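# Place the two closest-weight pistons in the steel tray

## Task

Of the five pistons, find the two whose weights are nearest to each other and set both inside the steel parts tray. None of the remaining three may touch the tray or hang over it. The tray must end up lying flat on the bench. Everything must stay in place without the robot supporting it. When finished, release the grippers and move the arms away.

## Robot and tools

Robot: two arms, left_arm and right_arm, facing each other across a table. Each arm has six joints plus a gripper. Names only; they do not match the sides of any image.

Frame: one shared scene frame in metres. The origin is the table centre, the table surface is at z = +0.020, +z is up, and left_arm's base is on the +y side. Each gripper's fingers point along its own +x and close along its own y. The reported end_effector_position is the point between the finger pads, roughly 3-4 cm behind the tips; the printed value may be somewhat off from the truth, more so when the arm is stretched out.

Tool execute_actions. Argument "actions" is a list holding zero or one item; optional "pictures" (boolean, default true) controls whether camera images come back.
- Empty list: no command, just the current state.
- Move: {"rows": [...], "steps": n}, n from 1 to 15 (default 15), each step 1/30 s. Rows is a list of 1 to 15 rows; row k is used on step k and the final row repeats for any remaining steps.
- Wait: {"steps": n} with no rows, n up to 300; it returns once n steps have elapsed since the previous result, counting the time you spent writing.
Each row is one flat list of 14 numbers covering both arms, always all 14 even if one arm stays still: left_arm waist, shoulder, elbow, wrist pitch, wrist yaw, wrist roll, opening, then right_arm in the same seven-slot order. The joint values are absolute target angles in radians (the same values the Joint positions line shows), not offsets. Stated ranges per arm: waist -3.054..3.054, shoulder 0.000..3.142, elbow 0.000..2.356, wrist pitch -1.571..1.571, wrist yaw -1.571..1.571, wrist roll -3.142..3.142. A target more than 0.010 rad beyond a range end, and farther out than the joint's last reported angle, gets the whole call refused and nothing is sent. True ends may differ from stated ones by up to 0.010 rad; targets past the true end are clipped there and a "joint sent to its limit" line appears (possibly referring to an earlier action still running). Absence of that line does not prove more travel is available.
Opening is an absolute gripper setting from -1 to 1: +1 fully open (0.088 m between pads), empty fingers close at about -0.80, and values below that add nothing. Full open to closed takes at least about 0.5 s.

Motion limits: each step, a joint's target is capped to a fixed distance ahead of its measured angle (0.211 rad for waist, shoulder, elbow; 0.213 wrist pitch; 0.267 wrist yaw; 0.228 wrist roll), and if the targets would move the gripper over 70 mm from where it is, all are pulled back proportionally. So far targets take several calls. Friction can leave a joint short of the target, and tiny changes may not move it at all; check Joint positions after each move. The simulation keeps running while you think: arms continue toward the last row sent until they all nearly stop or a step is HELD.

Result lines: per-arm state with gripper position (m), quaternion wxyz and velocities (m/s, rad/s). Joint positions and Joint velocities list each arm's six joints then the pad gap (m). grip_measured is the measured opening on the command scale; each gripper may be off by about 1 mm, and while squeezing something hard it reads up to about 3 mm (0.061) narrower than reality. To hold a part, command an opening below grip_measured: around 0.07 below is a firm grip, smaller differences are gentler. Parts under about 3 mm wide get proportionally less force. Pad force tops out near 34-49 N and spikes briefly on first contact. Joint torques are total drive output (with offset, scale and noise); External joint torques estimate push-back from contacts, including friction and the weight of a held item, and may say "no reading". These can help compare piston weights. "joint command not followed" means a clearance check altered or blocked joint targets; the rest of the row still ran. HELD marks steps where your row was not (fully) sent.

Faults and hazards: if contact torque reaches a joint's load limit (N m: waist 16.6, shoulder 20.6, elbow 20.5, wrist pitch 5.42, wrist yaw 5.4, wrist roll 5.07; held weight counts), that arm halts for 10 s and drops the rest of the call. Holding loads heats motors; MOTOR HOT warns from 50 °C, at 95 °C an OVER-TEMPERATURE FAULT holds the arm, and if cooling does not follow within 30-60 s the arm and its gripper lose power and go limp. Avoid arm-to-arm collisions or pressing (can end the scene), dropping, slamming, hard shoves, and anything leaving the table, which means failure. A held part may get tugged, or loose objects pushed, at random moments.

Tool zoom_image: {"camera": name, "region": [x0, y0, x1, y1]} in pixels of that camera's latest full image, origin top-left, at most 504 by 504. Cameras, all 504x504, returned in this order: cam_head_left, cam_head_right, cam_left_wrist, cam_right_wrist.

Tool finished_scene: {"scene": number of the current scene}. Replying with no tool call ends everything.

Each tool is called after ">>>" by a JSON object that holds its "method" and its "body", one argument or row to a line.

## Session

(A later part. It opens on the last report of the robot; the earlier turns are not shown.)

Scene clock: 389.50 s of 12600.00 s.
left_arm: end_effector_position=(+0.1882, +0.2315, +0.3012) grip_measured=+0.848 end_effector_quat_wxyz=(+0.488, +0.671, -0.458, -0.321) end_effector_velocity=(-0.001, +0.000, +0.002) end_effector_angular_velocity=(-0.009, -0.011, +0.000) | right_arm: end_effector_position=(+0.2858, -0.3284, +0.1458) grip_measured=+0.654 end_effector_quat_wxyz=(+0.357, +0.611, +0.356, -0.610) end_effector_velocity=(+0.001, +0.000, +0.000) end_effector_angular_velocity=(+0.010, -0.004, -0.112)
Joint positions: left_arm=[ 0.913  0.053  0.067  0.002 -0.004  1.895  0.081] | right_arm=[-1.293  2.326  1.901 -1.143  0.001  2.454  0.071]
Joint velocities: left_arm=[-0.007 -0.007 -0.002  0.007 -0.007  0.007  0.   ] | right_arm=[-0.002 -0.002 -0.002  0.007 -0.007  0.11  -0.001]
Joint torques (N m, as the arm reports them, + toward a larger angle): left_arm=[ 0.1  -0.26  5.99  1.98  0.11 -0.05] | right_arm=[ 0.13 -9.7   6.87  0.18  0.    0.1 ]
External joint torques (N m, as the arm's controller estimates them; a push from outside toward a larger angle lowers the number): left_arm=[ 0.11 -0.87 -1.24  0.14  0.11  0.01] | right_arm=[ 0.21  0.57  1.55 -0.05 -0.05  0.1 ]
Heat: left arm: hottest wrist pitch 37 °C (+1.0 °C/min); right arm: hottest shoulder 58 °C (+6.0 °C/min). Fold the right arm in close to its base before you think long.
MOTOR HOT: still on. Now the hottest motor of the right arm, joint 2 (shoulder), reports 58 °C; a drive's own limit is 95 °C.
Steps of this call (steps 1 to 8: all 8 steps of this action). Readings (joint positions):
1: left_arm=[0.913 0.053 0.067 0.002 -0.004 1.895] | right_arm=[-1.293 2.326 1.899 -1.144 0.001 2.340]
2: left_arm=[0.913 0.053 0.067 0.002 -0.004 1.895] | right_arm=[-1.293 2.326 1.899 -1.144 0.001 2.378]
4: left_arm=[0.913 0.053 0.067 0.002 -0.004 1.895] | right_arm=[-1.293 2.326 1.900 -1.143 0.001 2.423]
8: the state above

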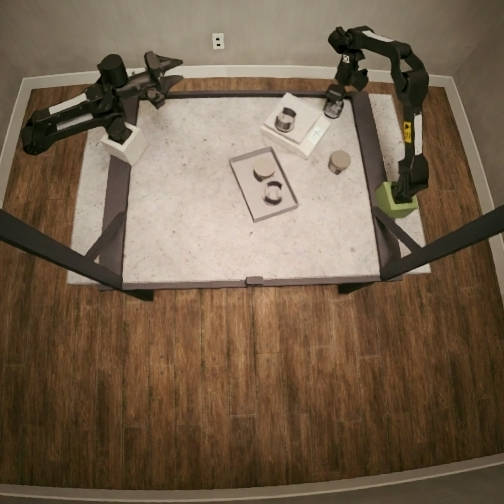

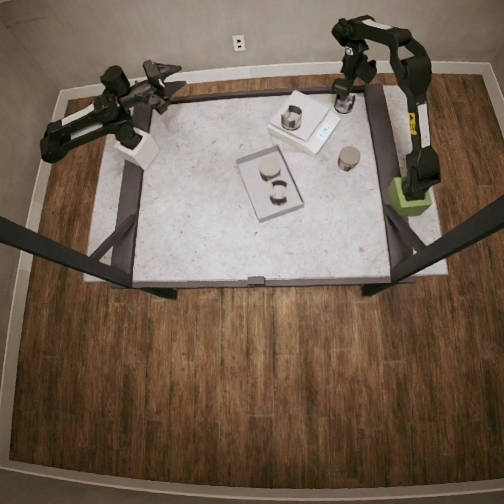

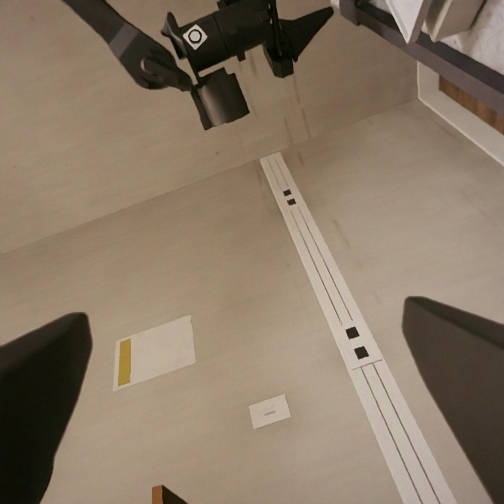

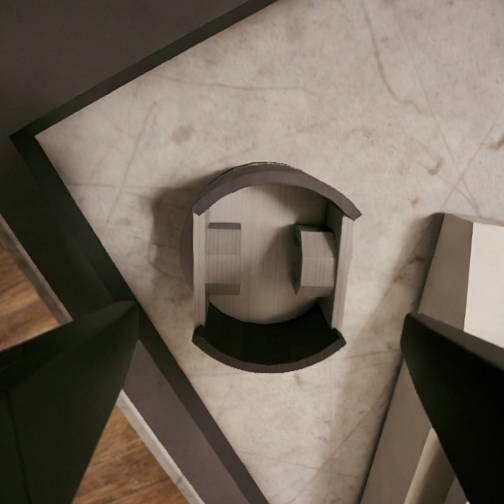

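>>> {"method": "execute_actions", "body": {
  "actions": [
    {"rows":[[0.913,0.05,0.05,0,0,1.895,0.85,-1.291,2.336,1.893,-1.130,0,2.466,0.65],[0.913,0.05,0.05,0,0,1.895,0.85,-1.291,2.342,1.881,-1.110,0,2.466,0.65],[0.913,0.05,0.05,0,0,1.895,0.85,-1.291,2.351,1.866,-1.086,0,2.466,0.65],[0.913,0.05,0.05,0,0,1.895,0.85,-1.291,2.360,1.850,-1.061,0,2.466,0.65],[0.913,0.05,0.05,0,0,1.895,0.85,-1.291,2.369,1.834,-1.036,0,2.466,0.65],[0.913,0.05,0.05,0,0,1.895,0.85,-1.291,2.378,1.818,-1.012,0,2.466,0.65],[0.913,0.05,0.05,0,0,1.895,0.85,-1.291,2.386,1.805,-0.991,0,2.466,0.65],[0.913,0.05,0.05,0,0,1.895,0.85,-1.291,2.392,1.796,-0.977,0,2.466,0.65],[0.913,0.05,0.05,0,0,1.895,0.85,-1.291,2.392,1.796,-0.977,0,2.466,0.65],[0.913,0.05,0.05,0,0,1.895,0.85,-1.291,2.392,1.796,-0.977,0,2.466,0.65],[0.913,0.05,0.05,0,0,1.895,0.85,-1.291,2.392,1.796,-0.977,0,2.466,0.65],[0.913,0.05,0.05,0,0,1.895,0.85,-1.291,2.392,1.796,-0.977,0,2.466,0.6],[0.913,0.05,0.05,0,0,1.895,0.85,-1.291,2.392,1.796,-0.977,0,2.466,0.53],[0.913,0.05,0.05,0,0,1.895,0.85,-1.291,2.392,1.796,-0.977,0,2.466,0.46],[0.913,0.05,0.05,0,0,1.895,0.85,-1.291,2.392,1.796,-0.977,0,2.466,0.40]],"steps":15}
  ],
  "pictures": false
}}

>>> {"method": "execute_actions", "body": {
  "actions": [
    {"rows":[[0.913,0.05,0.05,0,0,1.895,0.85,-1.291,2.392,1.796,-0.977,0,2.466,0.35],[0.913,0.05,0.05,0,0,1.895,0.85,-1.291,2.392,1.796,-0.977,0,2.466,0.31],[0.913,0.05,0.05,0,0,1.895,0.85,-1.291,2.392,1.796,-0.977,0,2.466,0.27],[0.913,0.05,0.05,0,0,1.895,0.85,-1.291,2.392,1.796,-0.977,0,2.466,0.23],[0.913,0.05,0.05,0,0,1.895,0.85,-1.291,2.392,1.796,-0.977,0,2.466,0.19]],"steps":10}
  ],
  "pictures": false
}}

>>> {"method": "execute_actions", "body": {
  "actions": [
    {"rows":[[0.913,0.05,0.05,0,0,1.895,0.85,-1.291,2.384,1.808,-0.993,0,2.466,0.19],[0.913,0.05,0.05,0,0,1.895,0.85,-1.291,2.375,1.828,-1.018,0,2.466,0.19],[0.913,0.05,0.05,0,0,1.895,0.85,-1.291,2.365,1.855,-1.053,0,2.466,0.19],[0.913,0.05,0.05,0,0,1.895,0.85,-1.291,2.354,1.884,-1.091,0,2.466,0.19],[0.913,0.05,0.05,0,0,1.895,0.85,-1.291,2.343,1.913,-1.129,0,2.466,0.19],[0.913,0.05,0.05,0,0,1.895,0.85,-1.291,2.332,1.942,-1.167,0,2.466,0.19],[0.913,0.05,0.05,0,0,1.895,0.85,-1.291,2.322,1.972,-1.205,0,2.45,0.19],[0.913,0.05,0.05,0,0,1.895,0.85,-1.291,2.313,1.999,-1.240,0,2.42,0.19],[0.913,0.05,0.05,0,0,1.895,0.85,-1.291,2.306,2.020,-1.268,0,2.37,0.19],[0.913,0.05,0.05,0,0,1.895,0.85,-1.291,2.302,2.034,-1.285,0,2.31,0.19],[0.913,0.05,0.05,0,0,1.895,0.85,-1.291,2.300,2.042,-1.295,0,2.25,0.19],[0.913,0.05,0.05,0,0,1.895,0.85,-1.291,2.300,2.042,-1.295,0,2.19,0.19],[0.913,0.05,0.05,0,0,1.895,0.85,-1.285,2.300,2.042,-1.295,0,2.13,0.19],[0.913,0.05,0.05,0,0,1.895,0.85,-1.270,2.300,2.044,-1.295,0,2.07,0.19],[0.913,0.05,0.05,0,0,1.895,0.85,-1.248,2.301,2.046,-1.296,0,2.01,0.19]],"steps":15}
  ],
  "pictures": false
}}

>>> {"method": "execute_actions", "body": {
  "actions": [
    {"rows":[[0.913,0.05,0.05,0,0,1.895,0.85,-1.220,2.303,2.048,-1.297,0,1.95,0.19],[0.913,0.05,0.05,0,0,1.895,0.85,-1.189,2.305,2.050,-1.298,0,1.89,0.19],[0.913,0.05,0.05,0,0,1.895,0.85,-1.157,2.308,2.052,-1.299,0,1.84,0.19],[0.913,0.05,0.05,0,0,1.895,0.85,-1.125,2.311,2.054,-1.300,0,1.80,0.19],[0.913,0.05,0.05,0,0,1.895,0.85,-1.094,2.314,2.056,-1.301,0,1.77,0.19],[0.913,0.05,0.05,0,0,1.895,0.85,-1.065,2.317,2.058,-1.301,0,1.75,0.19],[0.913,0.05,0.05,0,0,1.895,0.85,-1.039,2.320,2.059,-1.301,0,1.75,0.19],[0.913,0.05,0.05,0,0,1.895,0.85,-1.016,2.322,2.060,-1.301,0,1.75,0.19],[0.913,0.05,0.05,0,0,1.895,0.85,-0.997,2.324,2.060,-1.301,0,1.75,0.19],[0.913,0.05,0.05,0,0,1.895,0.85,-0.981,2.324,2.060,-1.301,0,1.75,0.19],[0.913,0.05,0.05,0,0,1.895,0.85,-0.969,2.324,2.060,-1.301,0,1.75,0.19],[0.913,0.05,0.05,0,0,1.895,0.85,-0.960,2.324,2.060,-1.301,0,1.75,0.19],[0.913,0.05,0.05,0,0,1.895,0.85,-0.954,2.324,2.060,-1.301,0,1.75,0.19],[0.913,0.05,0.05,0,0,1.895,0.85,-0.950,2.324,2.060,-1.301,0,1.75,0.19],[0.913,0.05,0.05,0,0,1.895,0.85,-0.948,2.324,2.060,-1.301,0,1.75,0.19]],"steps":15}
  ],
  "pictures": false
}}

>>> {"method": "execute_actions", "body": {
  "actions": [
    {"rows":[[0.913,0.05,0.05,0,0,1.895,0.85,-0.948,2.324,2.055,-1.298,0,1.75,0.19],[0.913,0.05,0.05,0,0,1.895,0.85,-0.948,2.325,2.045,-1.290,0,1.75,0.19],[0.913,0.05,0.05,0,0,1.895,0.85,-0.948,2.326,2.032,-1.278,0,1.75,0.19],[0.913,0.05,0.05,0,0,1.895,0.85,-0.948,2.328,2.017,-1.263,0,1.75,0.19],[0.913,0.05,0.05,0,0,1.895,0.85,-0.948,2.330,2.002,-1.247,0,1.75,0.19],[0.913,0.05,0.05,0,0,1.895,0.85,-0.948,2.332,1.988,-1.232,0,1.75,0.19],[0.913,0.05,0.05,0,0,1.895,0.85,-0.948,2.333,1.976,-1.219,0,1.75,0.19],[0.913,0.05,0.05,0,0,1.895,0.85,-0.948,2.334,1.967,-1.208,0,1.75,0.19],[0.913,0.05,0.05,0,0,1.895,0.85,-0.948,2.335,1.960,-1.200,0,1.75,0.19],[0.913,0.05,0.05,0,0,1.895,0.85,-0.948,2.3355,1.955,-1.196,0,1.75,0.19]],"steps":15}
  ]
}}

Scene clock: 404.80 s of 12600.00 s.
left_arm: end_effector_position=(+0.1882, +0.2315, +0.3012) grip_measured=+0.848 end_effector_quat_wxyz=(+0.488, +0.671, -0.458, -0.321) end_effector_velocity=(-0.002, -0.000, -0.001) end_effector_angular_velocity=(+0.005, -0.006, -0.010) | right_arm: end_effector_position=(+0.2846, -0.3289, +0.0921) grip_measured=+0.523 end_effector_quat_wxyz=(+0.354, +0.609, +0.354, -0.615) end_effector_velocity=(+0.017, +0.004, +0.000) end_effector_angular_velocity=(+0.036, -0.072, +0.015)
Joint positions: left_arm=[ 0.913  0.053  0.067  0.002 -0.004  1.895  0.081] | right_arm=[-1.293  2.393  1.798 -0.984  0.001  2.463  0.065]
Joint velocities: left_arm=[-0.002 -0.007 -0.002 -0.007  0.007  0.007 -0.   ] | right_arm=[-0.007 -0.002 -0.002  0.081 -0.007 -0.022 -0.071]
Joint torques (N m, as the arm reports them, + toward a larger angle): left_arm=[ 0.1  -0.26  6.    1.98  0.11 -0.05] | right_arm=[  0.13 -10.94   5.09   0.16  -0.01   0.1 ]
External joint torques (N m, as the arm's controller estimates them; a push from outside toward a larger angle lowers the number): left_arm=[ 0.11 -0.88 -1.2   0.15  0.1   0.02] | right_arm=[ 0.19 -0.57  0.   -0.04 -0.05  0.11]
Heat: left arm: hottest wrist pitch 37 °C (+0.0 °C/min); right arm: hottest shoulder 56 °C (+4.1 °C/min). Fold the right arm in close to its base before you think long.
MOTOR HOT: still on. Now the hottest motor of the right arm, joint 2 (shoulder), reports 56 °C; a drive's own limit is 95 °C.
Steps of this call (steps 1 to 15: the robot went on to your last target; steps 16 to 90: nothing new was sent; then 11.80 s passed at rest; steps 91 to 105: all 15 steps of this action). Readings (joint positions):
91: left_arm=[0.913 0.053 0.067 0.002 -0.004 1.895] | right_arm=[-1.293 2.327 1.901 -1.142 0.001 2.463]
92: left_arm=[0.913 0.053 0.067 0.002 -0.004 1.895] | right_arm=[-1.293 2.327 1.900 -1.134 0.001 2.463]
94: left_arm=[0.913 0.053 0.067 0.002 -0.004 1.895] | right_arm=[-1.293 2.331 1.887 -1.103 0.001 2.463]
98: left_arm=[0.913 0.053 0.067 0.002 -0.004 1.895] | right_arm=[-1.293 2.359 1.836 -1.024 0.001 2.463]
105: the state above

Scene clock: 405.13 s of 12600.00 s.
left_arm: end_effector_position=(+0.1882, +0.2315, +0.3012) grip_measured=+0.848 end_effector_quat_wxyz=(+0.488, +0.671, -0.458, -0.321) end_effector_velocity=(+0.001, +0.000, -0.002) end_effector_angular_velocity=(+0.010, -0.004, +0.005) | right_arm: end_effector_position=(+0.2853, -0.3283, +0.0921) grip_measured=+0.264 end_effector_quat_wxyz=(+0.354, +0.611, +0.354, -0.614) end_effector_velocity=(-0.005, -0.004, -0.002) end_effector_angular_velocity=(-0.003, +0.028, -0.000)
Joint positions: left_arm=[ 0.913  0.053  0.067  0.002 -0.004  1.895  0.081] | right_arm=[-1.292  2.393  1.798 -0.98   0.001  2.463  0.052]
Joint velocities: left_arm=[-0.002 -0.002 -0.002 -0.007 -0.007  0.007 -0.   ] | right_arm=[-0.007  0.002 -0.002 -0.022 -0.007 -0.007 -0.   ]
Joint torques (N m, as the arm reports them, + toward a larger angle): left_arm=[ 0.1  -0.27  5.99  1.98  0.11 -0.04] | right_arm=[  0.11 -10.94   5.07   0.13   0.01   0.1 ]
External joint torques (N m, as the arm's controller estimates them; a push from outside toward a larger angle lowers the number): left_arm=[ 0.09 -0.87 -1.26  0.14  0.11  0.02] | right_arm=[ 0.18 -0.68  0.07 -0.06 -0.04  0.1 ]
Heat: left arm: hottest wrist pitch 37 °C (+0.0 °C/min); right arm: hottest shoulder 56 °C (+4.0 °C/min). Fold the right arm in close to its base before you think long.
MOTOR HOT: still on. Now the hottest motor of the right arm, joint 2 (shoulder), reports 56 °C; a drive's own limit is 95 °C.
Steps of this call (steps 1 to 10: all 10 steps of this action). Readings (joint positions):
1: left_arm=[0.913 0.053 0.067 0.002 -0.004 1.895] | right_arm=[-1.293 2.393 1.798 -0.982 0.001 2.463]
2: left_arm=[0.913 0.053 0.067 0.002 -0.004 1.895] | right_arm=[-1.293 2.393 1.798 -0.980 0.001 2.463]
4: left_arm=[0.913 0.053 0.067 0.002 -0.004 1.895] | right_arm=[-1.293 2.393 1.798 -0.980 0.001 2.463]
8: left_arm=[0.913 0.053 0.067 0.002 -0.004 1.895] | right_arm=[-1.292 2.393 1.798 -0.980 0.001 2.463]
10: the state above

Scene clock: 405.63 s of 12600.00 s.
left_arm: end_effector_position=(+0.1882, +0.2315, +0.3012) grip_measured=+0.848 end_effector_quat_wxyz=(+0.488, +0.671, -0.458, -0.321) end_effector_velocity=(+0.001, +0.000, -0.002) end_effector_angular_velocity=(+0.004, +0.010, +0.005) | right_arm: end_effector_position=(+0.2886, -0.3244, +0.1882) grip_measured=+0.264 end_effector_quat_wxyz=(+0.450, +0.554, +0.445, -0.540) end_effector_velocity=(-0.028, +0.072, +0.072) end_effector_angular_velocity=(+0.010, -0.061, +1.827)
Joint positions: left_arm=[ 0.913  0.053  0.067  0.002 -0.004  1.895  0.081] | right_arm=[-1.287  2.305  2.033 -1.278  0.001  2.147  0.052]
Joint velocities: left_arm=[-0.002 -0.002 -0.002 -0.007 -0.007 -0.007 -0.   ] | right_arm=[ 0.164 -0.076  0.154 -0.168 -0.022 -1.663 -0.   ]
Joint torques (N m, as the arm reports them, + toward a larger angle): left_arm=[ 0.1  -0.27  6.    1.98  0.1  -0.05] | right_arm=[  1.83 -10.52   5.78  -0.29   0.02  -0.1 ]
External joint torques (N m, as the arm's controller estimates them; a push from outside toward a larger angle lowers the number): left_arm=[ 0.12 -0.89 -1.22  0.15  0.1   0.02] | right_arm=[ 0.07 -2.53  1.49 -0.49  0.09 -0.1 ]
Heat: left arm: hottest wrist pitch 37 °C (+0.0 °C/min); right arm: hottest shoulder 57 °C (+5.0 °C/min). Fold the right arm in close to its base before you think long.
MOTOR HOT: still on. Now the hottest motor of the right arm, joint 2 (shoulder), reports 57 °C; a drive's own limit is 95 °C.
Steps of this call (steps 1 to 15: all 15 steps of this action). Readings (joint positions):
1: left_arm=[0.913 0.053 0.067 0.002 -0.004 1.895] | right_arm=[-1.292 2.393 1.798 -0.980 0.001 2.463]
2: left_arm=[0.913 0.053 0.067 0.002 -0.004 1.895] | right_arm=[-1.292 2.393 1.801 -0.985 0.001 2.463]
4: left_arm=[0.913 0.053 0.067 0.002 -0.004 1.895] | right_arm=[-1.292 2.393 1.822 -1.030 0.001 2.463]
8: left_arm=[0.913 0.053 0.067 0.002 -0.004 1.895] | right_arm=[-1.292 2.376 1.911 -1.155 0.001 2.453]
15: the state above

Scene clock: 406.13 s of 12600.00 s.
left_arm: end_effector_position=(+0.1882, +0.2315, +0.3012) grip_measured=+0.848 end_effector_quat_wxyz=(+0.488, +0.671, -0.458, -0.321) end_effector_velocity=(-0.000, -0.000, -0.002) end_effector_angular_velocity=(+0.004, +0.010, -0.000) | right_arm: end_effector_position=(+0.2070, -0.1941, +0.1838) grip_measured=+0.264 end_effector_quat_wxyz=(+0.613, +0.350, +0.614, -0.352) end_effector_velocity=(-0.045, +0.048, -0.004) end_effector_angular_velocity=(+0.005, +0.027, +0.176)
Joint positions: left_arm=[ 0.913  0.053  0.067  0.002 -0.004  1.895  0.081] | right_arm=[-0.946  2.322  2.045 -1.297 -0.001  1.756  0.052]
Joint velocities: left_arm=[-0.007 -0.002 -0.002 -0.007 -0.007 -0.007 -0.   ] | right_arm=[ 0.139  0.007 -0.002 -0.007 -0.022 -0.037 -0.   ]
Joint torques (N m, as the arm reports them, + toward a larger angle): left_arm=[ 0.09 -0.26  6.    1.98  0.11 -0.05] | right_arm=[ -1.24 -10.61   7.62  -0.23   0.08  -0.09]
External joint torques (N m, as the arm's controller estimates them; a push from outside toward a larger angle lowers the number): left_arm=[ 0.1  -0.89 -1.22  0.15  0.11  0.01] | right_arm=[ 0.37 -0.19  2.17 -0.48 -0.09 -0.1 ]
Heat: left arm: hottest wrist pitch 37 °C (+0.0 °C/min); right arm: hottest shoulder 57 °C (+5.1 °C/min). Fold the right arm in close to its base before you think long.
MOTOR HOT: still on. Now the hottest motor of the right arm, joint 2 (shoulder), reports 57 °C; a drive's own limit is 95 °C.
Steps of this call (steps 1 to 15: all 15 steps of this action). Readings (joint positions):
1: left_arm=[0.913 0.053 0.067 0.002 -0.004 1.895] | right_arm=[-1.279 2.304 2.037 -1.283 0.001 2.090]
2: left_arm=[0.913 0.053 0.067 0.002 -0.004 1.895] | right_arm=[-1.266 2.304 2.039 -1.286 0.002 2.032]
4: left_arm=[0.913 0.053 0.067 0.002 -0.004 1.895] | right_arm=[-1.221 2.307 2.039 -1.293 0.002 1.924]
8: left_arm=[0.913 0.053 0.067 0.002 -0.004 1.895] | right_arm=[-1.087 2.315 2.043 -1.294 0.002 1.795]
15: the state above

Scene clock: 406.63 s of 12600.00 s.
left_arm: end_effector_position=(+0.1882, +0.2315, +0.3012) grip_measured=+0.848 end_effector_quat_wxyz=(+0.488, +0.671, -0.458, -0.321) end_effector_velocity=(-0.002, -0.001, -0.005) end_effector_angular_velocity=(+0.018, +0.015, -0.010) | right_arm: end_effector_position=(+0.2067, -0.1947, +0.1559) grip_measured=+0.264 end_effector_quat_wxyz=(+0.613, +0.347, +0.616, -0.353) end_effector_velocity=(+0.015, +0.016, -0.001) end_effector_angular_velocity=(+0.068, -0.067, +0.010)
Joint positions: left_arm=[ 0.913  0.053  0.067  0.002 -0.004  1.895  0.081] | right_arm=[-0.947  2.337  1.96  -1.203 -0.001  1.752  0.052]
Joint velocities: left_arm=[-0.002 -0.002 -0.002 -0.022  0.007 -0.007 -0.   ] | right_arm=[ 0.002  0.002  0.002  0.095 -0.007 -0.007 -0.   ]
Joint torques (N m, as the arm reports them, + toward a larger angle): left_arm=[ 0.11 -0.27  6.    1.98  0.11 -0.04] | right_arm=[ -0.01 -11.1    5.17   0.16   0.08  -0.06]
External joint torques (N m, as the arm's controller estimates them; a push from outside toward a larger angle lowers the number): left_arm=[ 0.11 -0.89 -1.23  0.14  0.11  0.02] | right_arm=[-0.24 -0.56 -0.32 -0.08  0.04 -0.06]
Heat: left arm: hottest wrist pitch 37 °C (+0.0 °C/min); right arm: hottest shoulder 57 °C (+5.0 °C/min). Fold the right arm in close to its base before you think long.
MOTOR HOT: still on. Now the hottest motor of the right arm, joint 2 (shoulder), reports 57 °C; a drive's own limit is 95 °C.
Steps of this call (steps 1 to 15: all 15 steps of this action). Readings (joint positions):
1: left_arm=[0.913 0.053 0.067 0.002 -0.004 1.895] | right_arm=[-0.943 2.322 2.045 -1.297 -0.001 1.755]
2: left_arm=[0.913 0.053 0.067 0.002 -0.004 1.895] | right_arm=[-0.942 2.322 2.045 -1.297 -0.001 1.754]
4: left_arm=[0.913 0.053 0.067 0.002 -0.004 1.895] | right_arm=[-0.944 2.322 2.040 -1.288 -0.001 1.754]
8: left_arm=[0.913 0.053 0.067 0.002 -0.004 1.895] | right_arm=[-0.947 2.324 1.999 -1.239 -0.001 1.753]
15: the state above

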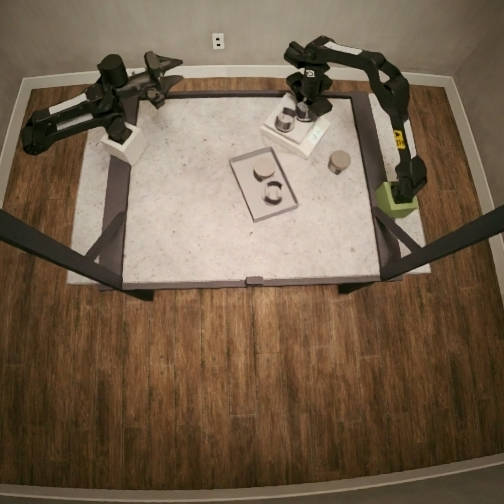

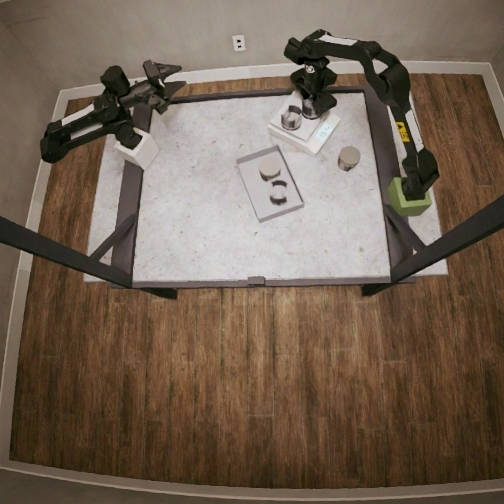

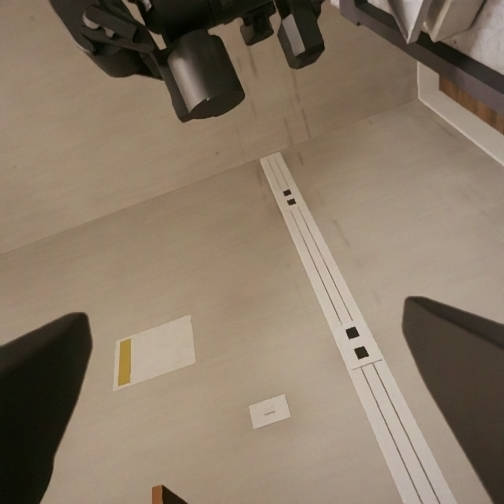

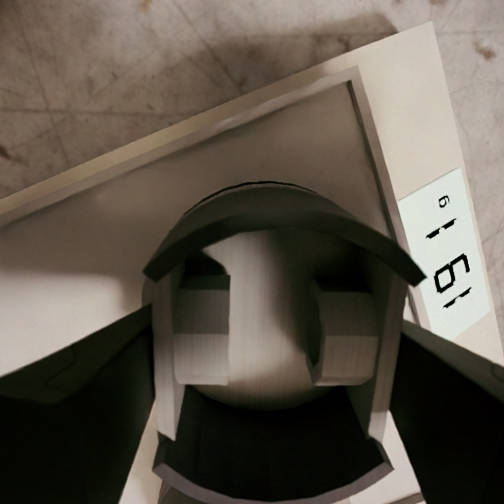

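>>> {"method": "execute_actions", "body": {
  "actions": [
    {"rows":[[0.913,0.05,0.05,0,0,1.895,0.85,-0.948,2.3355,1.957,-1.198,0,1.75,0.27],[0.913,0.05,0.05,0,0,1.895,0.85,-0.948,2.3355,1.957,-1.198,0,1.75,0.38],[0.913,0.05,0.05,0,0,1.895,0.85,-0.948,2.3355,1.957,-1.198,0,1.75,0.5],[0.913,0.05,0.05,0,0,1.895,0.85,-0.948,2.3355,1.957,-1.198,0,1.75,0.62],[0.913,0.05,0.05,0,0,1.895,0.85,-0.948,2.3355,1.957,-1.198,0,1.75,0.7],[0.913,0.05,0.05,0,0,1.895,0.85,-0.948,2.3355,1.957,-1.198,0,1.75,0.7],[0.913,0.05,0.05,0,0,1.895,0.85,-0.948,2.333,1.968,-1.208,0,1.75,0.7],[0.913,0.05,0.05,0,0,1.895,0.85,-0.948,2.330,1.983,-1.222,0,1.75,0.7],[0.913,0.05,0.05,0,0,1.895,0.85,-0.948,2.326,2.002,-1.241,0,1.75,0.7],[0.913,0.05,0.05,0,0,1.895,0.85,-0.948,2.322,2.022,-1.262,0,1.75,0.7],[0.913,0.05,0.05,0,0,1.895,0.85,-0.948,2.318,2.042,-1.283,0,1.75,0.7],[0.913,0.05,0.05,0,0,1.895,0.85,-0.948,2.314,2.060,-1.302,0,1.75,0.7],[0.913,0.05,0.05,0,0,1.895,0.85,-0.948,2.311,2.074,-1.317,0,1.75,0.7],[0.913,0.05,0.05,0,0,1.895,0.85,-0.948,2.309,2.083,-1.327,0,1.75,0.7],[0.913,0.05,0.05,0,0,1.895,0.85,-0.948,2.308,2.088,-1.332,0,1.75,0.7]],"steps":15}
  ],
  "pictures": false
}}

>>> {"method": "execute_actions", "body": {
  "actions": [
    {"rows":[[0.913,0.05,0.05,0,0,1.895,0.85,-0.948,2.308,2.088,-1.332,0,1.75,0.7]],"steps":12}
  ]
}}

>>> {"method": "execute_actions", "body": {
  "actions": [
    {"rows":[[0.913,0.05,0.05,0,0,1.895,0.85,-0.948,2.29,2.088,-1.335,0,1.75,0.7],[0.913,0.05,0.05,0,0,1.895,0.85,-0.948,2.26,2.075,-1.34,0,1.75,0.7],[0.913,0.05,0.05,0,0,1.895,0.85,-0.948,2.22,2.045,-1.34,0,1.75,0.7],[0.913,0.05,0.05,0,0,1.895,0.85,-0.948,2.17,2.00,-1.33,0,1.75,0.7],[0.913,0.05,0.05,0,0,1.895,0.85,-0.948,2.115,1.945,-1.32,0,1.75,0.7],[0.913,0.05,0.05,0,0,1.895,0.85,-0.948,2.06,1.89,-1.31,0,1.75,0.7],[0.913,0.05,0.05,0,0,1.895,0.85,-0.948,2.005,1.835,-1.30,0,1.75,0.7],[0.913,0.05,0.05,0,0,1.895,0.85,-0.948,1.95,1.78,-1.29,0,1.75,0.7],[0.913,0.05,0.05,0,0,1.895,0.85,-0.948,1.895,1.725,-1.28,0,1.75,0.7],[0.913,0.05,0.05,0,0,1.895,0.85,-0.948,1.84,1.67,-1.27,0,1.75,0.7],[0.913,0.05,0.05,0,0,1.895,0.85,-0.948,1.785,1.615,-1.26,0,1.75,0.7],[0.913,0.05,0.05,0,0,1.895,0.85,-0.948,1.73,1.56,-1.25,0,1.75,0.7],[0.913,0.05,0.05,0,0,1.895,0.85,-0.948,1.675,1.505,-1.24,0,1.75,0.7],[0.913,0.05,0.05,0,0,1.895,0.85,-0.948,1.62,1.45,-1.23,0,1.75,0.7],[0.913,0.05,0.05,0,0,1.895,0.85,-0.948,1.565,1.395,-1.22,0,1.75,0.7]],"steps":15}
  ],
  "pictures": false
}}

>>> {"method": "execute_actions", "body": {
  "actions": [
    {"rows":[[0.913,0.05,0.05,0,0,1.895,0.85,-0.948,1.51,1.34,-1.21,0,1.75,0.7],[0.913,0.05,0.05,0,0,1.895,0.85,-0.948,1.455,1.285,-1.20,0,1.75,0.7],[0.913,0.05,0.05,0,0,1.895,0.85,-0.948,1.40,1.23,-1.20,0,1.75,0.7],[0.913,0.05,0.05,0,0,1.895,0.85,-0.948,1.35,1.18,-1.20,0,1.75,0.7],[0.913,0.05,0.05,0,0,1.895,0.85,-0.948,1.31,1.14,-1.20,0,1.75,0.7],[0.913,0.05,0.05,0,0,1.895,0.85,-0.948,1.28,1.11,-1.20,0,1.75,0.7],[0.913,0.05,0.05,0,0,1.895,0.85,-0.948,1.26,1.09,-1.20,0,1.75,0.7],[0.913,0.05,0.05,0,0,1.895,0.85,-0.948,1.25,1.08,-1.20,0,1.75,0.7]],"steps":13}
  ]
}}

Scene clock: 414.33 s of 12600.00 s.
left_arm: end_effector_position=(+0.1882, +0.2315, +0.3012) grip_measured=+0.848 end_effector_quat_wxyz=(+0.488, +0.671, -0.458, -0.321) end_effector_velocity=(-0.002, -0.001, -0.004) end_effector_angular_velocity=(-0.001, +0.023, -0.010) | right_arm: end_effector_position=(+0.2075, -0.1940, +0.1821) grip_measured=+0.692 end_effector_quat_wxyz=(+0.613, +0.348, +0.616, -0.353) end_effector_velocity=(+0.016, +0.011, +0.147) end_effector_angular_velocity=(+0.112, -0.139, +0.005)
Joint positions: left_arm=[ 0.913  0.053  0.067  0.002 -0.004  1.895  0.081] | right_arm=[-0.947  2.33   2.052 -1.301 -0.001  1.752  0.073]
Joint velocities: left_arm=[-0.002 -0.007 -0.007 -0.007  0.007 -0.022 -0.   ] | right_arm=[-0.002 -0.125  0.369 -0.315  0.007 -0.007  0.003]
Joint torques (N m, as the arm reports them, + toward a larger angle): left_arm=[ 0.1  -0.26  6.    1.98  0.11 -0.05] | right_arm=[ -0.09 -12.46   6.71  -0.24   0.08  -0.06]
External joint torques (N m, as the arm's controller estimates them; a push from outside toward a larger angle lowers the number): left_arm=[ 0.1  -0.87 -1.24  0.14  0.11  0.02] | right_arm=[-0.08 -2.58  1.5  -0.44  0.03 -0.06]
Heat: left arm: hottest wrist pitch 37 °C (+0.0 °C/min); right arm: hottest shoulder 57 °C (+5.0 °C/min). Fold the right arm in close to its base before you think long.
MOTOR HOT: still on. Now the hottest motor of the right arm, joint 2 (shoulder), reports 57 °C; a drive's own limit is 95 °C.
Steps of this call (steps 1 to 15: the robot went on to your last target; steps 16 to 90: nothing new was sent; then 4.20 s passed at rest; steps 91 to 105: all 15 steps of this action). Readings (joint positions):
91: left_arm=[0.913 0.053 0.067 0.002 -0.004 1.895] | right_arm=[-0.947 2.337 1.959 -1.199 -0.001 1.752]
92: left_arm=[0.913 0.053 0.067 0.002 -0.004 1.895] | right_arm=[-0.947 2.337 1.959 -1.199 -0.001 1.752]
94: left_arm=[0.913 0.053 0.067 0.002 -0.004 1.895] | right_arm=[-0.947 2.337 1.959 -1.199 -0.001 1.752]
98: left_arm=[0.913 0.053 0.067 0.002 -0.004 1.895] | right_arm=[-0.947 2.337 1.961 -1.202 -0.001 1.752]
105: the state above

Scene clock: 414.73 s of 12600.00 s.
left_arm: end_effector_position=(+0.1882, +0.2315, +0.3012) grip_measured=+0.848 end_effector_quat_wxyz=(+0.488, +0.671, -0.458, -0.321) end_effector_velocity=(+0.000, +0.000, -0.003) end_effector_angular_velocity=(+0.013, +0.013, +0.005) | right_arm: end_effector_position=(+0.2080, -0.1936, +0.1949) grip_measured=+0.697 end_effector_quat_wxyz=(+0.615, +0.352, +0.614, -0.348) end_effector_velocity=(-0.001, -0.001, +0.003) end_effector_angular_velocity=(+0.004, +0.007, +0.020)
Joint positions: left_arm=[ 0.913  0.053  0.067  0.002 -0.004  1.895  0.081] | right_arm=[-0.947  2.316  2.08  -1.328 -0.001  1.752  0.073]
Joint velocities: left_arm=[-0.002 -0.002  0.002 -0.022 -0.007 -0.007 -0.   ] | right_arm=[-0.002 -0.007 -0.002 -0.007 -0.007 -0.022 -0.   ]
Joint torques (N m, as the arm reports them, + toward a larger angle): left_arm=[ 0.1  -0.27  5.99  1.98  0.11 -0.05] | right_arm=[ -0.09 -11.91   6.79  -0.2    0.09  -0.06]
External joint torques (N m, as the arm's controller estimates them; a push from outside toward a larger angle lowers the number): left_arm=[ 0.09 -0.89 -1.24  0.15  0.11  0.02] | right_arm=[-0.09 -1.54  1.32 -0.46  0.03 -0.06]
Heat: left arm: hottest wrist pitch 37 °C (+0.0 °C/min); right arm: hottest shoulder 57 °C (+5.0 °C/min). Fold the right arm in close to its base before you think long.
MOTOR HOT: still on. Now the hottest motor of the right arm, joint 2 (shoulder), reports 57 °C; a drive's own limit is 95 °C.
Steps of this call (steps 1 to 12: all 12 steps of this action). Readings (joint positions):
1: left_arm=[0.913 0.053 0.067 0.002 -0.004 1.895] | right_arm=[-0.947 2.325 2.062 -1.310 -0.001 1.752]
2: left_arm=[0.913 0.053 0.067 0.002 -0.004 1.895] | right_arm=[-0.947 2.322 2.069 -1.315 -0.001 1.752]
4: left_arm=[0.913 0.053 0.067 0.002 -0.004 1.895] | right_arm=[-0.947 2.317 2.077 -1.322 -0.001 1.752]
8: left_arm=[0.913 0.053 0.067 0.002 -0.004 1.895] | right_arm=[-0.947 2.316 2.080 -1.328 -0.001 1.752]
12: the state above

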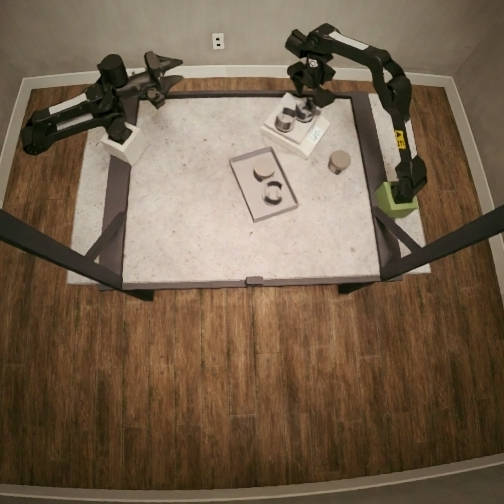

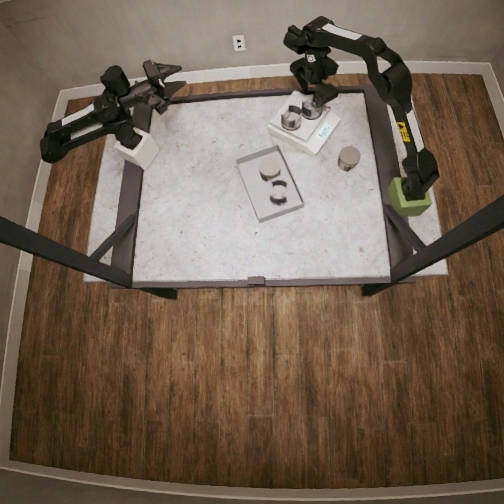

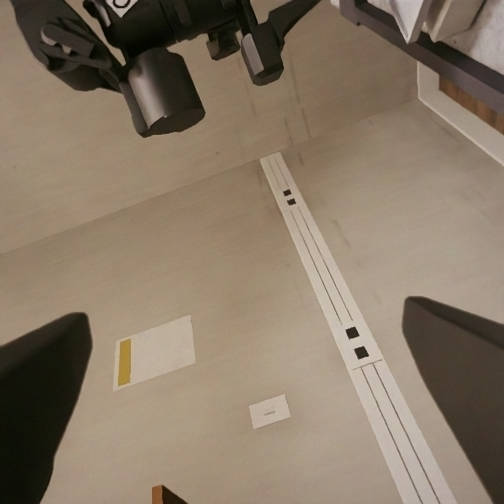

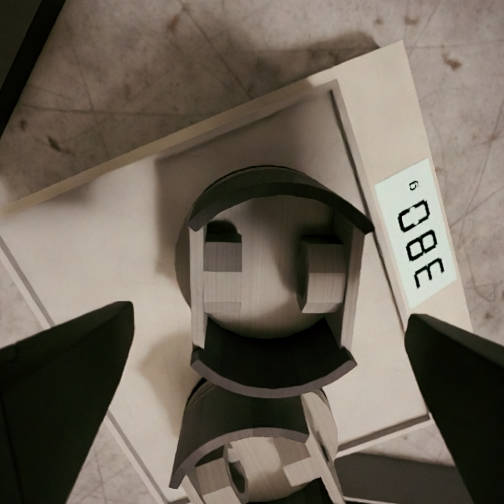

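Scene clock: 415.23 s of 12600.00 s.
left_arm: end_effector_position=(+0.1882, +0.2315, +0.3012) grip_measured=+0.848 end_effector_quat_wxyz=(+0.488, +0.671, -0.458, -0.321) end_effector_velocity=(-0.002, -0.001, +0.001) end_effector_angular_velocity=(-0.010, +0.004, -0.010) | right_arm: end_effector_position=(+0.1236, -0.2671, +0.2853) grip_measured=+0.697 end_effector_quat_wxyz=(+0.631, +0.404, +0.593, -0.294) end_effector_velocity=(-0.280, -0.245, +0.048) end_effector_angular_velocity=(+0.147, -0.160, +0.001)
Joint positions: left_arm=[ 0.913  0.053  0.067  0.002 -0.004  1.895  0.081] | right_arm=[-0.947  1.697  1.538 -1.246 -0.001  1.752  0.073]
Joint velocities: left_arm=[-0.002 -0.002 -0.002  0.007  0.007 -0.007  0.   ] | right_arm=[-0.007 -1.604 -1.658  0.271 -0.007 -0.007 -0.   ]
Joint torques (N m, as the arm reports them, + toward a larger angle): left_arm=[ 0.1  -0.26  6.    1.98  0.11 -0.05] | right_arm=[-0.09 -7.47  4.59  0.45  0.08 -0.07]
External joint torques (N m, as the arm's controller estimates them; a push from outside toward a larger angle lowers the number): left_arm=[ 0.1  -0.87 -1.26  0.14  0.11  0.02] | right_arm=[-0.06 -1.66 -0.46 -0.02  0.03 -0.06]
Heat: left arm: hottest wrist pitch 37 °C (+0.0 °C/min); right arm: hottest shoulder 57 °C (+5.0 °C/min). Fold the right arm in close to its base before you think long.
MOTOR HOT: still on. Now the hottest motor of the right arm, joint 2 (shoulder), reports 57 °C; a drive's own limit is 95 °C.
Steps of this call (steps 1 to 15: all 15 steps of this action). Readings (joint positions):
1: left_arm=[0.913 0.053 0.067 0.002 -0.004 1.895] | right_arm=[-0.947 2.315 2.080 -1.329 -0.001 1.752]
2: left_arm=[0.913 0.053 0.067 0.002 -0.004 1.895] | right_arm=[-0.947 2.311 2.080 -1.331 -0.001 1.752]
4: left_arm=[0.913 0.053 0.067 0.002 -0.004 1.895] | right_arm=[-0.947 2.279 2.053 -1.331 -0.001 1.752]
8: left_arm=[0.913 0.053 0.067 0.002 -0.004 1.895] | right_arm=[-0.947 2.099 1.897 -1.311 -0.001 1.752]
15: the state above

Scene clock: 415.67 s of 12600.00 s.
left_arm: end_effector_position=(+0.1882, +0.2315, +0.3012) grip_measured=+0.848 end_effector_quat_wxyz=(+0.488, +0.671, -0.458, -0.321) end_effector_velocity=(+0.000, +0.000, -0.004) end_effector_angular_velocity=(+0.004, +0.010, +0.005) | right_arm: end_effector_position=(+0.0435, -0.3367, +0.2738) grip_measured=+0.697 end_effector_quat_wxyz=(+0.634, +0.414, +0.589, -0.282) end_effector_velocity=(-0.020, -0.017, -0.021) end_effector_angular_velocity=(-0.036, +0.050, +0.006)
Joint positions: left_arm=[ 0.913  0.053  0.067  0.002 -0.004  1.895  0.081] | right_arm=[-0.947  1.264  1.095 -1.204 -0.001  1.752  0.073]
Joint velocities: left_arm=[-0.002 -0.007 -0.007 -0.007 -0.007 -0.007 -0.   ] | right_arm=[-0.002 -0.056 -0.11  -0.007 -0.007 -0.007 -0.   ]
Joint torques (N m, as the arm reports them, + toward a larger angle): left_arm=[ 0.1  -0.27  6.    1.98  0.11 -0.04] | right_arm=[-0.08 -4.62  5.49  0.6   0.08 -0.07]
External joint torques (N m, as the arm's controller estimates them; a push from outside toward a larger angle lowers the number): left_arm=[ 0.1  -0.89 -1.16  0.16  0.11  0.02] | right_arm=[-0.1  -1.07 -0.32 -0.06  0.03 -0.06]
Heat: left arm: hottest wrist pitch 37 °C (+0.0 °C/min); right arm: hottest shoulder 57 °C (+5.0 °C/min). Fold the right arm in close to its base before you think long.
MOTOR HOT: still on. Now the hottest motor of the right arm, joint 2 (shoulder), reports 57 °C; a drive's own limit is 95 °C.
Steps of this call (steps 1 to 13: all 13 steps of this action). Readings (joint positions):
1: left_arm=[0.913 0.053 0.067 0.002 -0.004 1.895] | right_arm=[-0.947 1.644 1.483 -1.236 -0.001 1.752]
2: left_arm=[0.913 0.053 0.067 0.002 -0.004 1.895] | right_arm=[-0.947 1.591 1.427 -1.227 -0.001 1.752]
4: left_arm=[0.913 0.053 0.067 0.002 -0.004 1.895] | right_arm=[-0.947 1.484 1.317 -1.214 -0.001 1.752]
8: left_arm=[0.913 0.053 0.067 0.002 -0.004 1.895] | right_arm=[-0.947 1.313 1.150 -1.211 -0.001 1.752]
13: the state above

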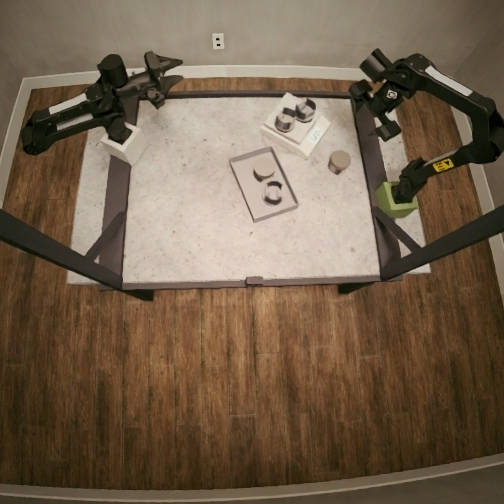

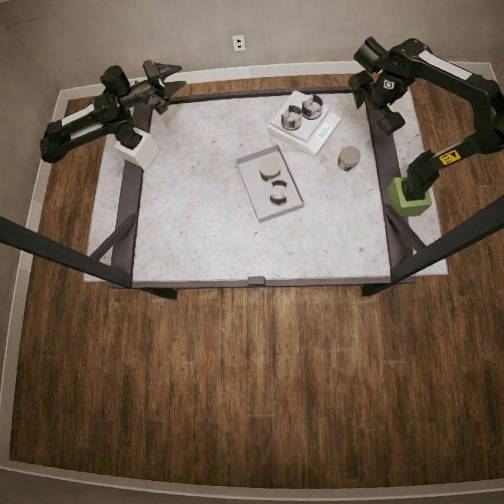

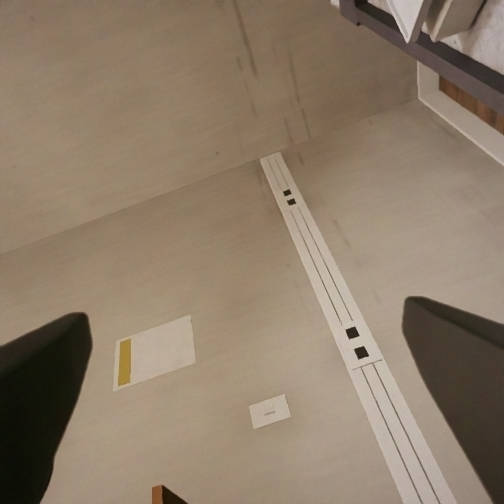

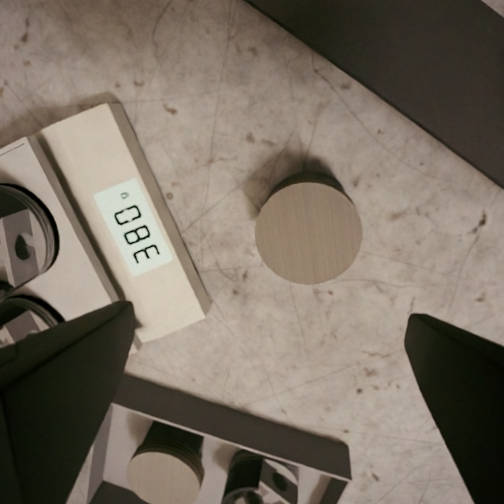

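The five weights are 179, 191, 192, 201 and 212 g. The 191 g and 192 g pistons are the closest pair, and both are in the tray.

>>> {"method": "finished_scene", "body": {
  "scene": 1
}}

The scene is finished: the task was done.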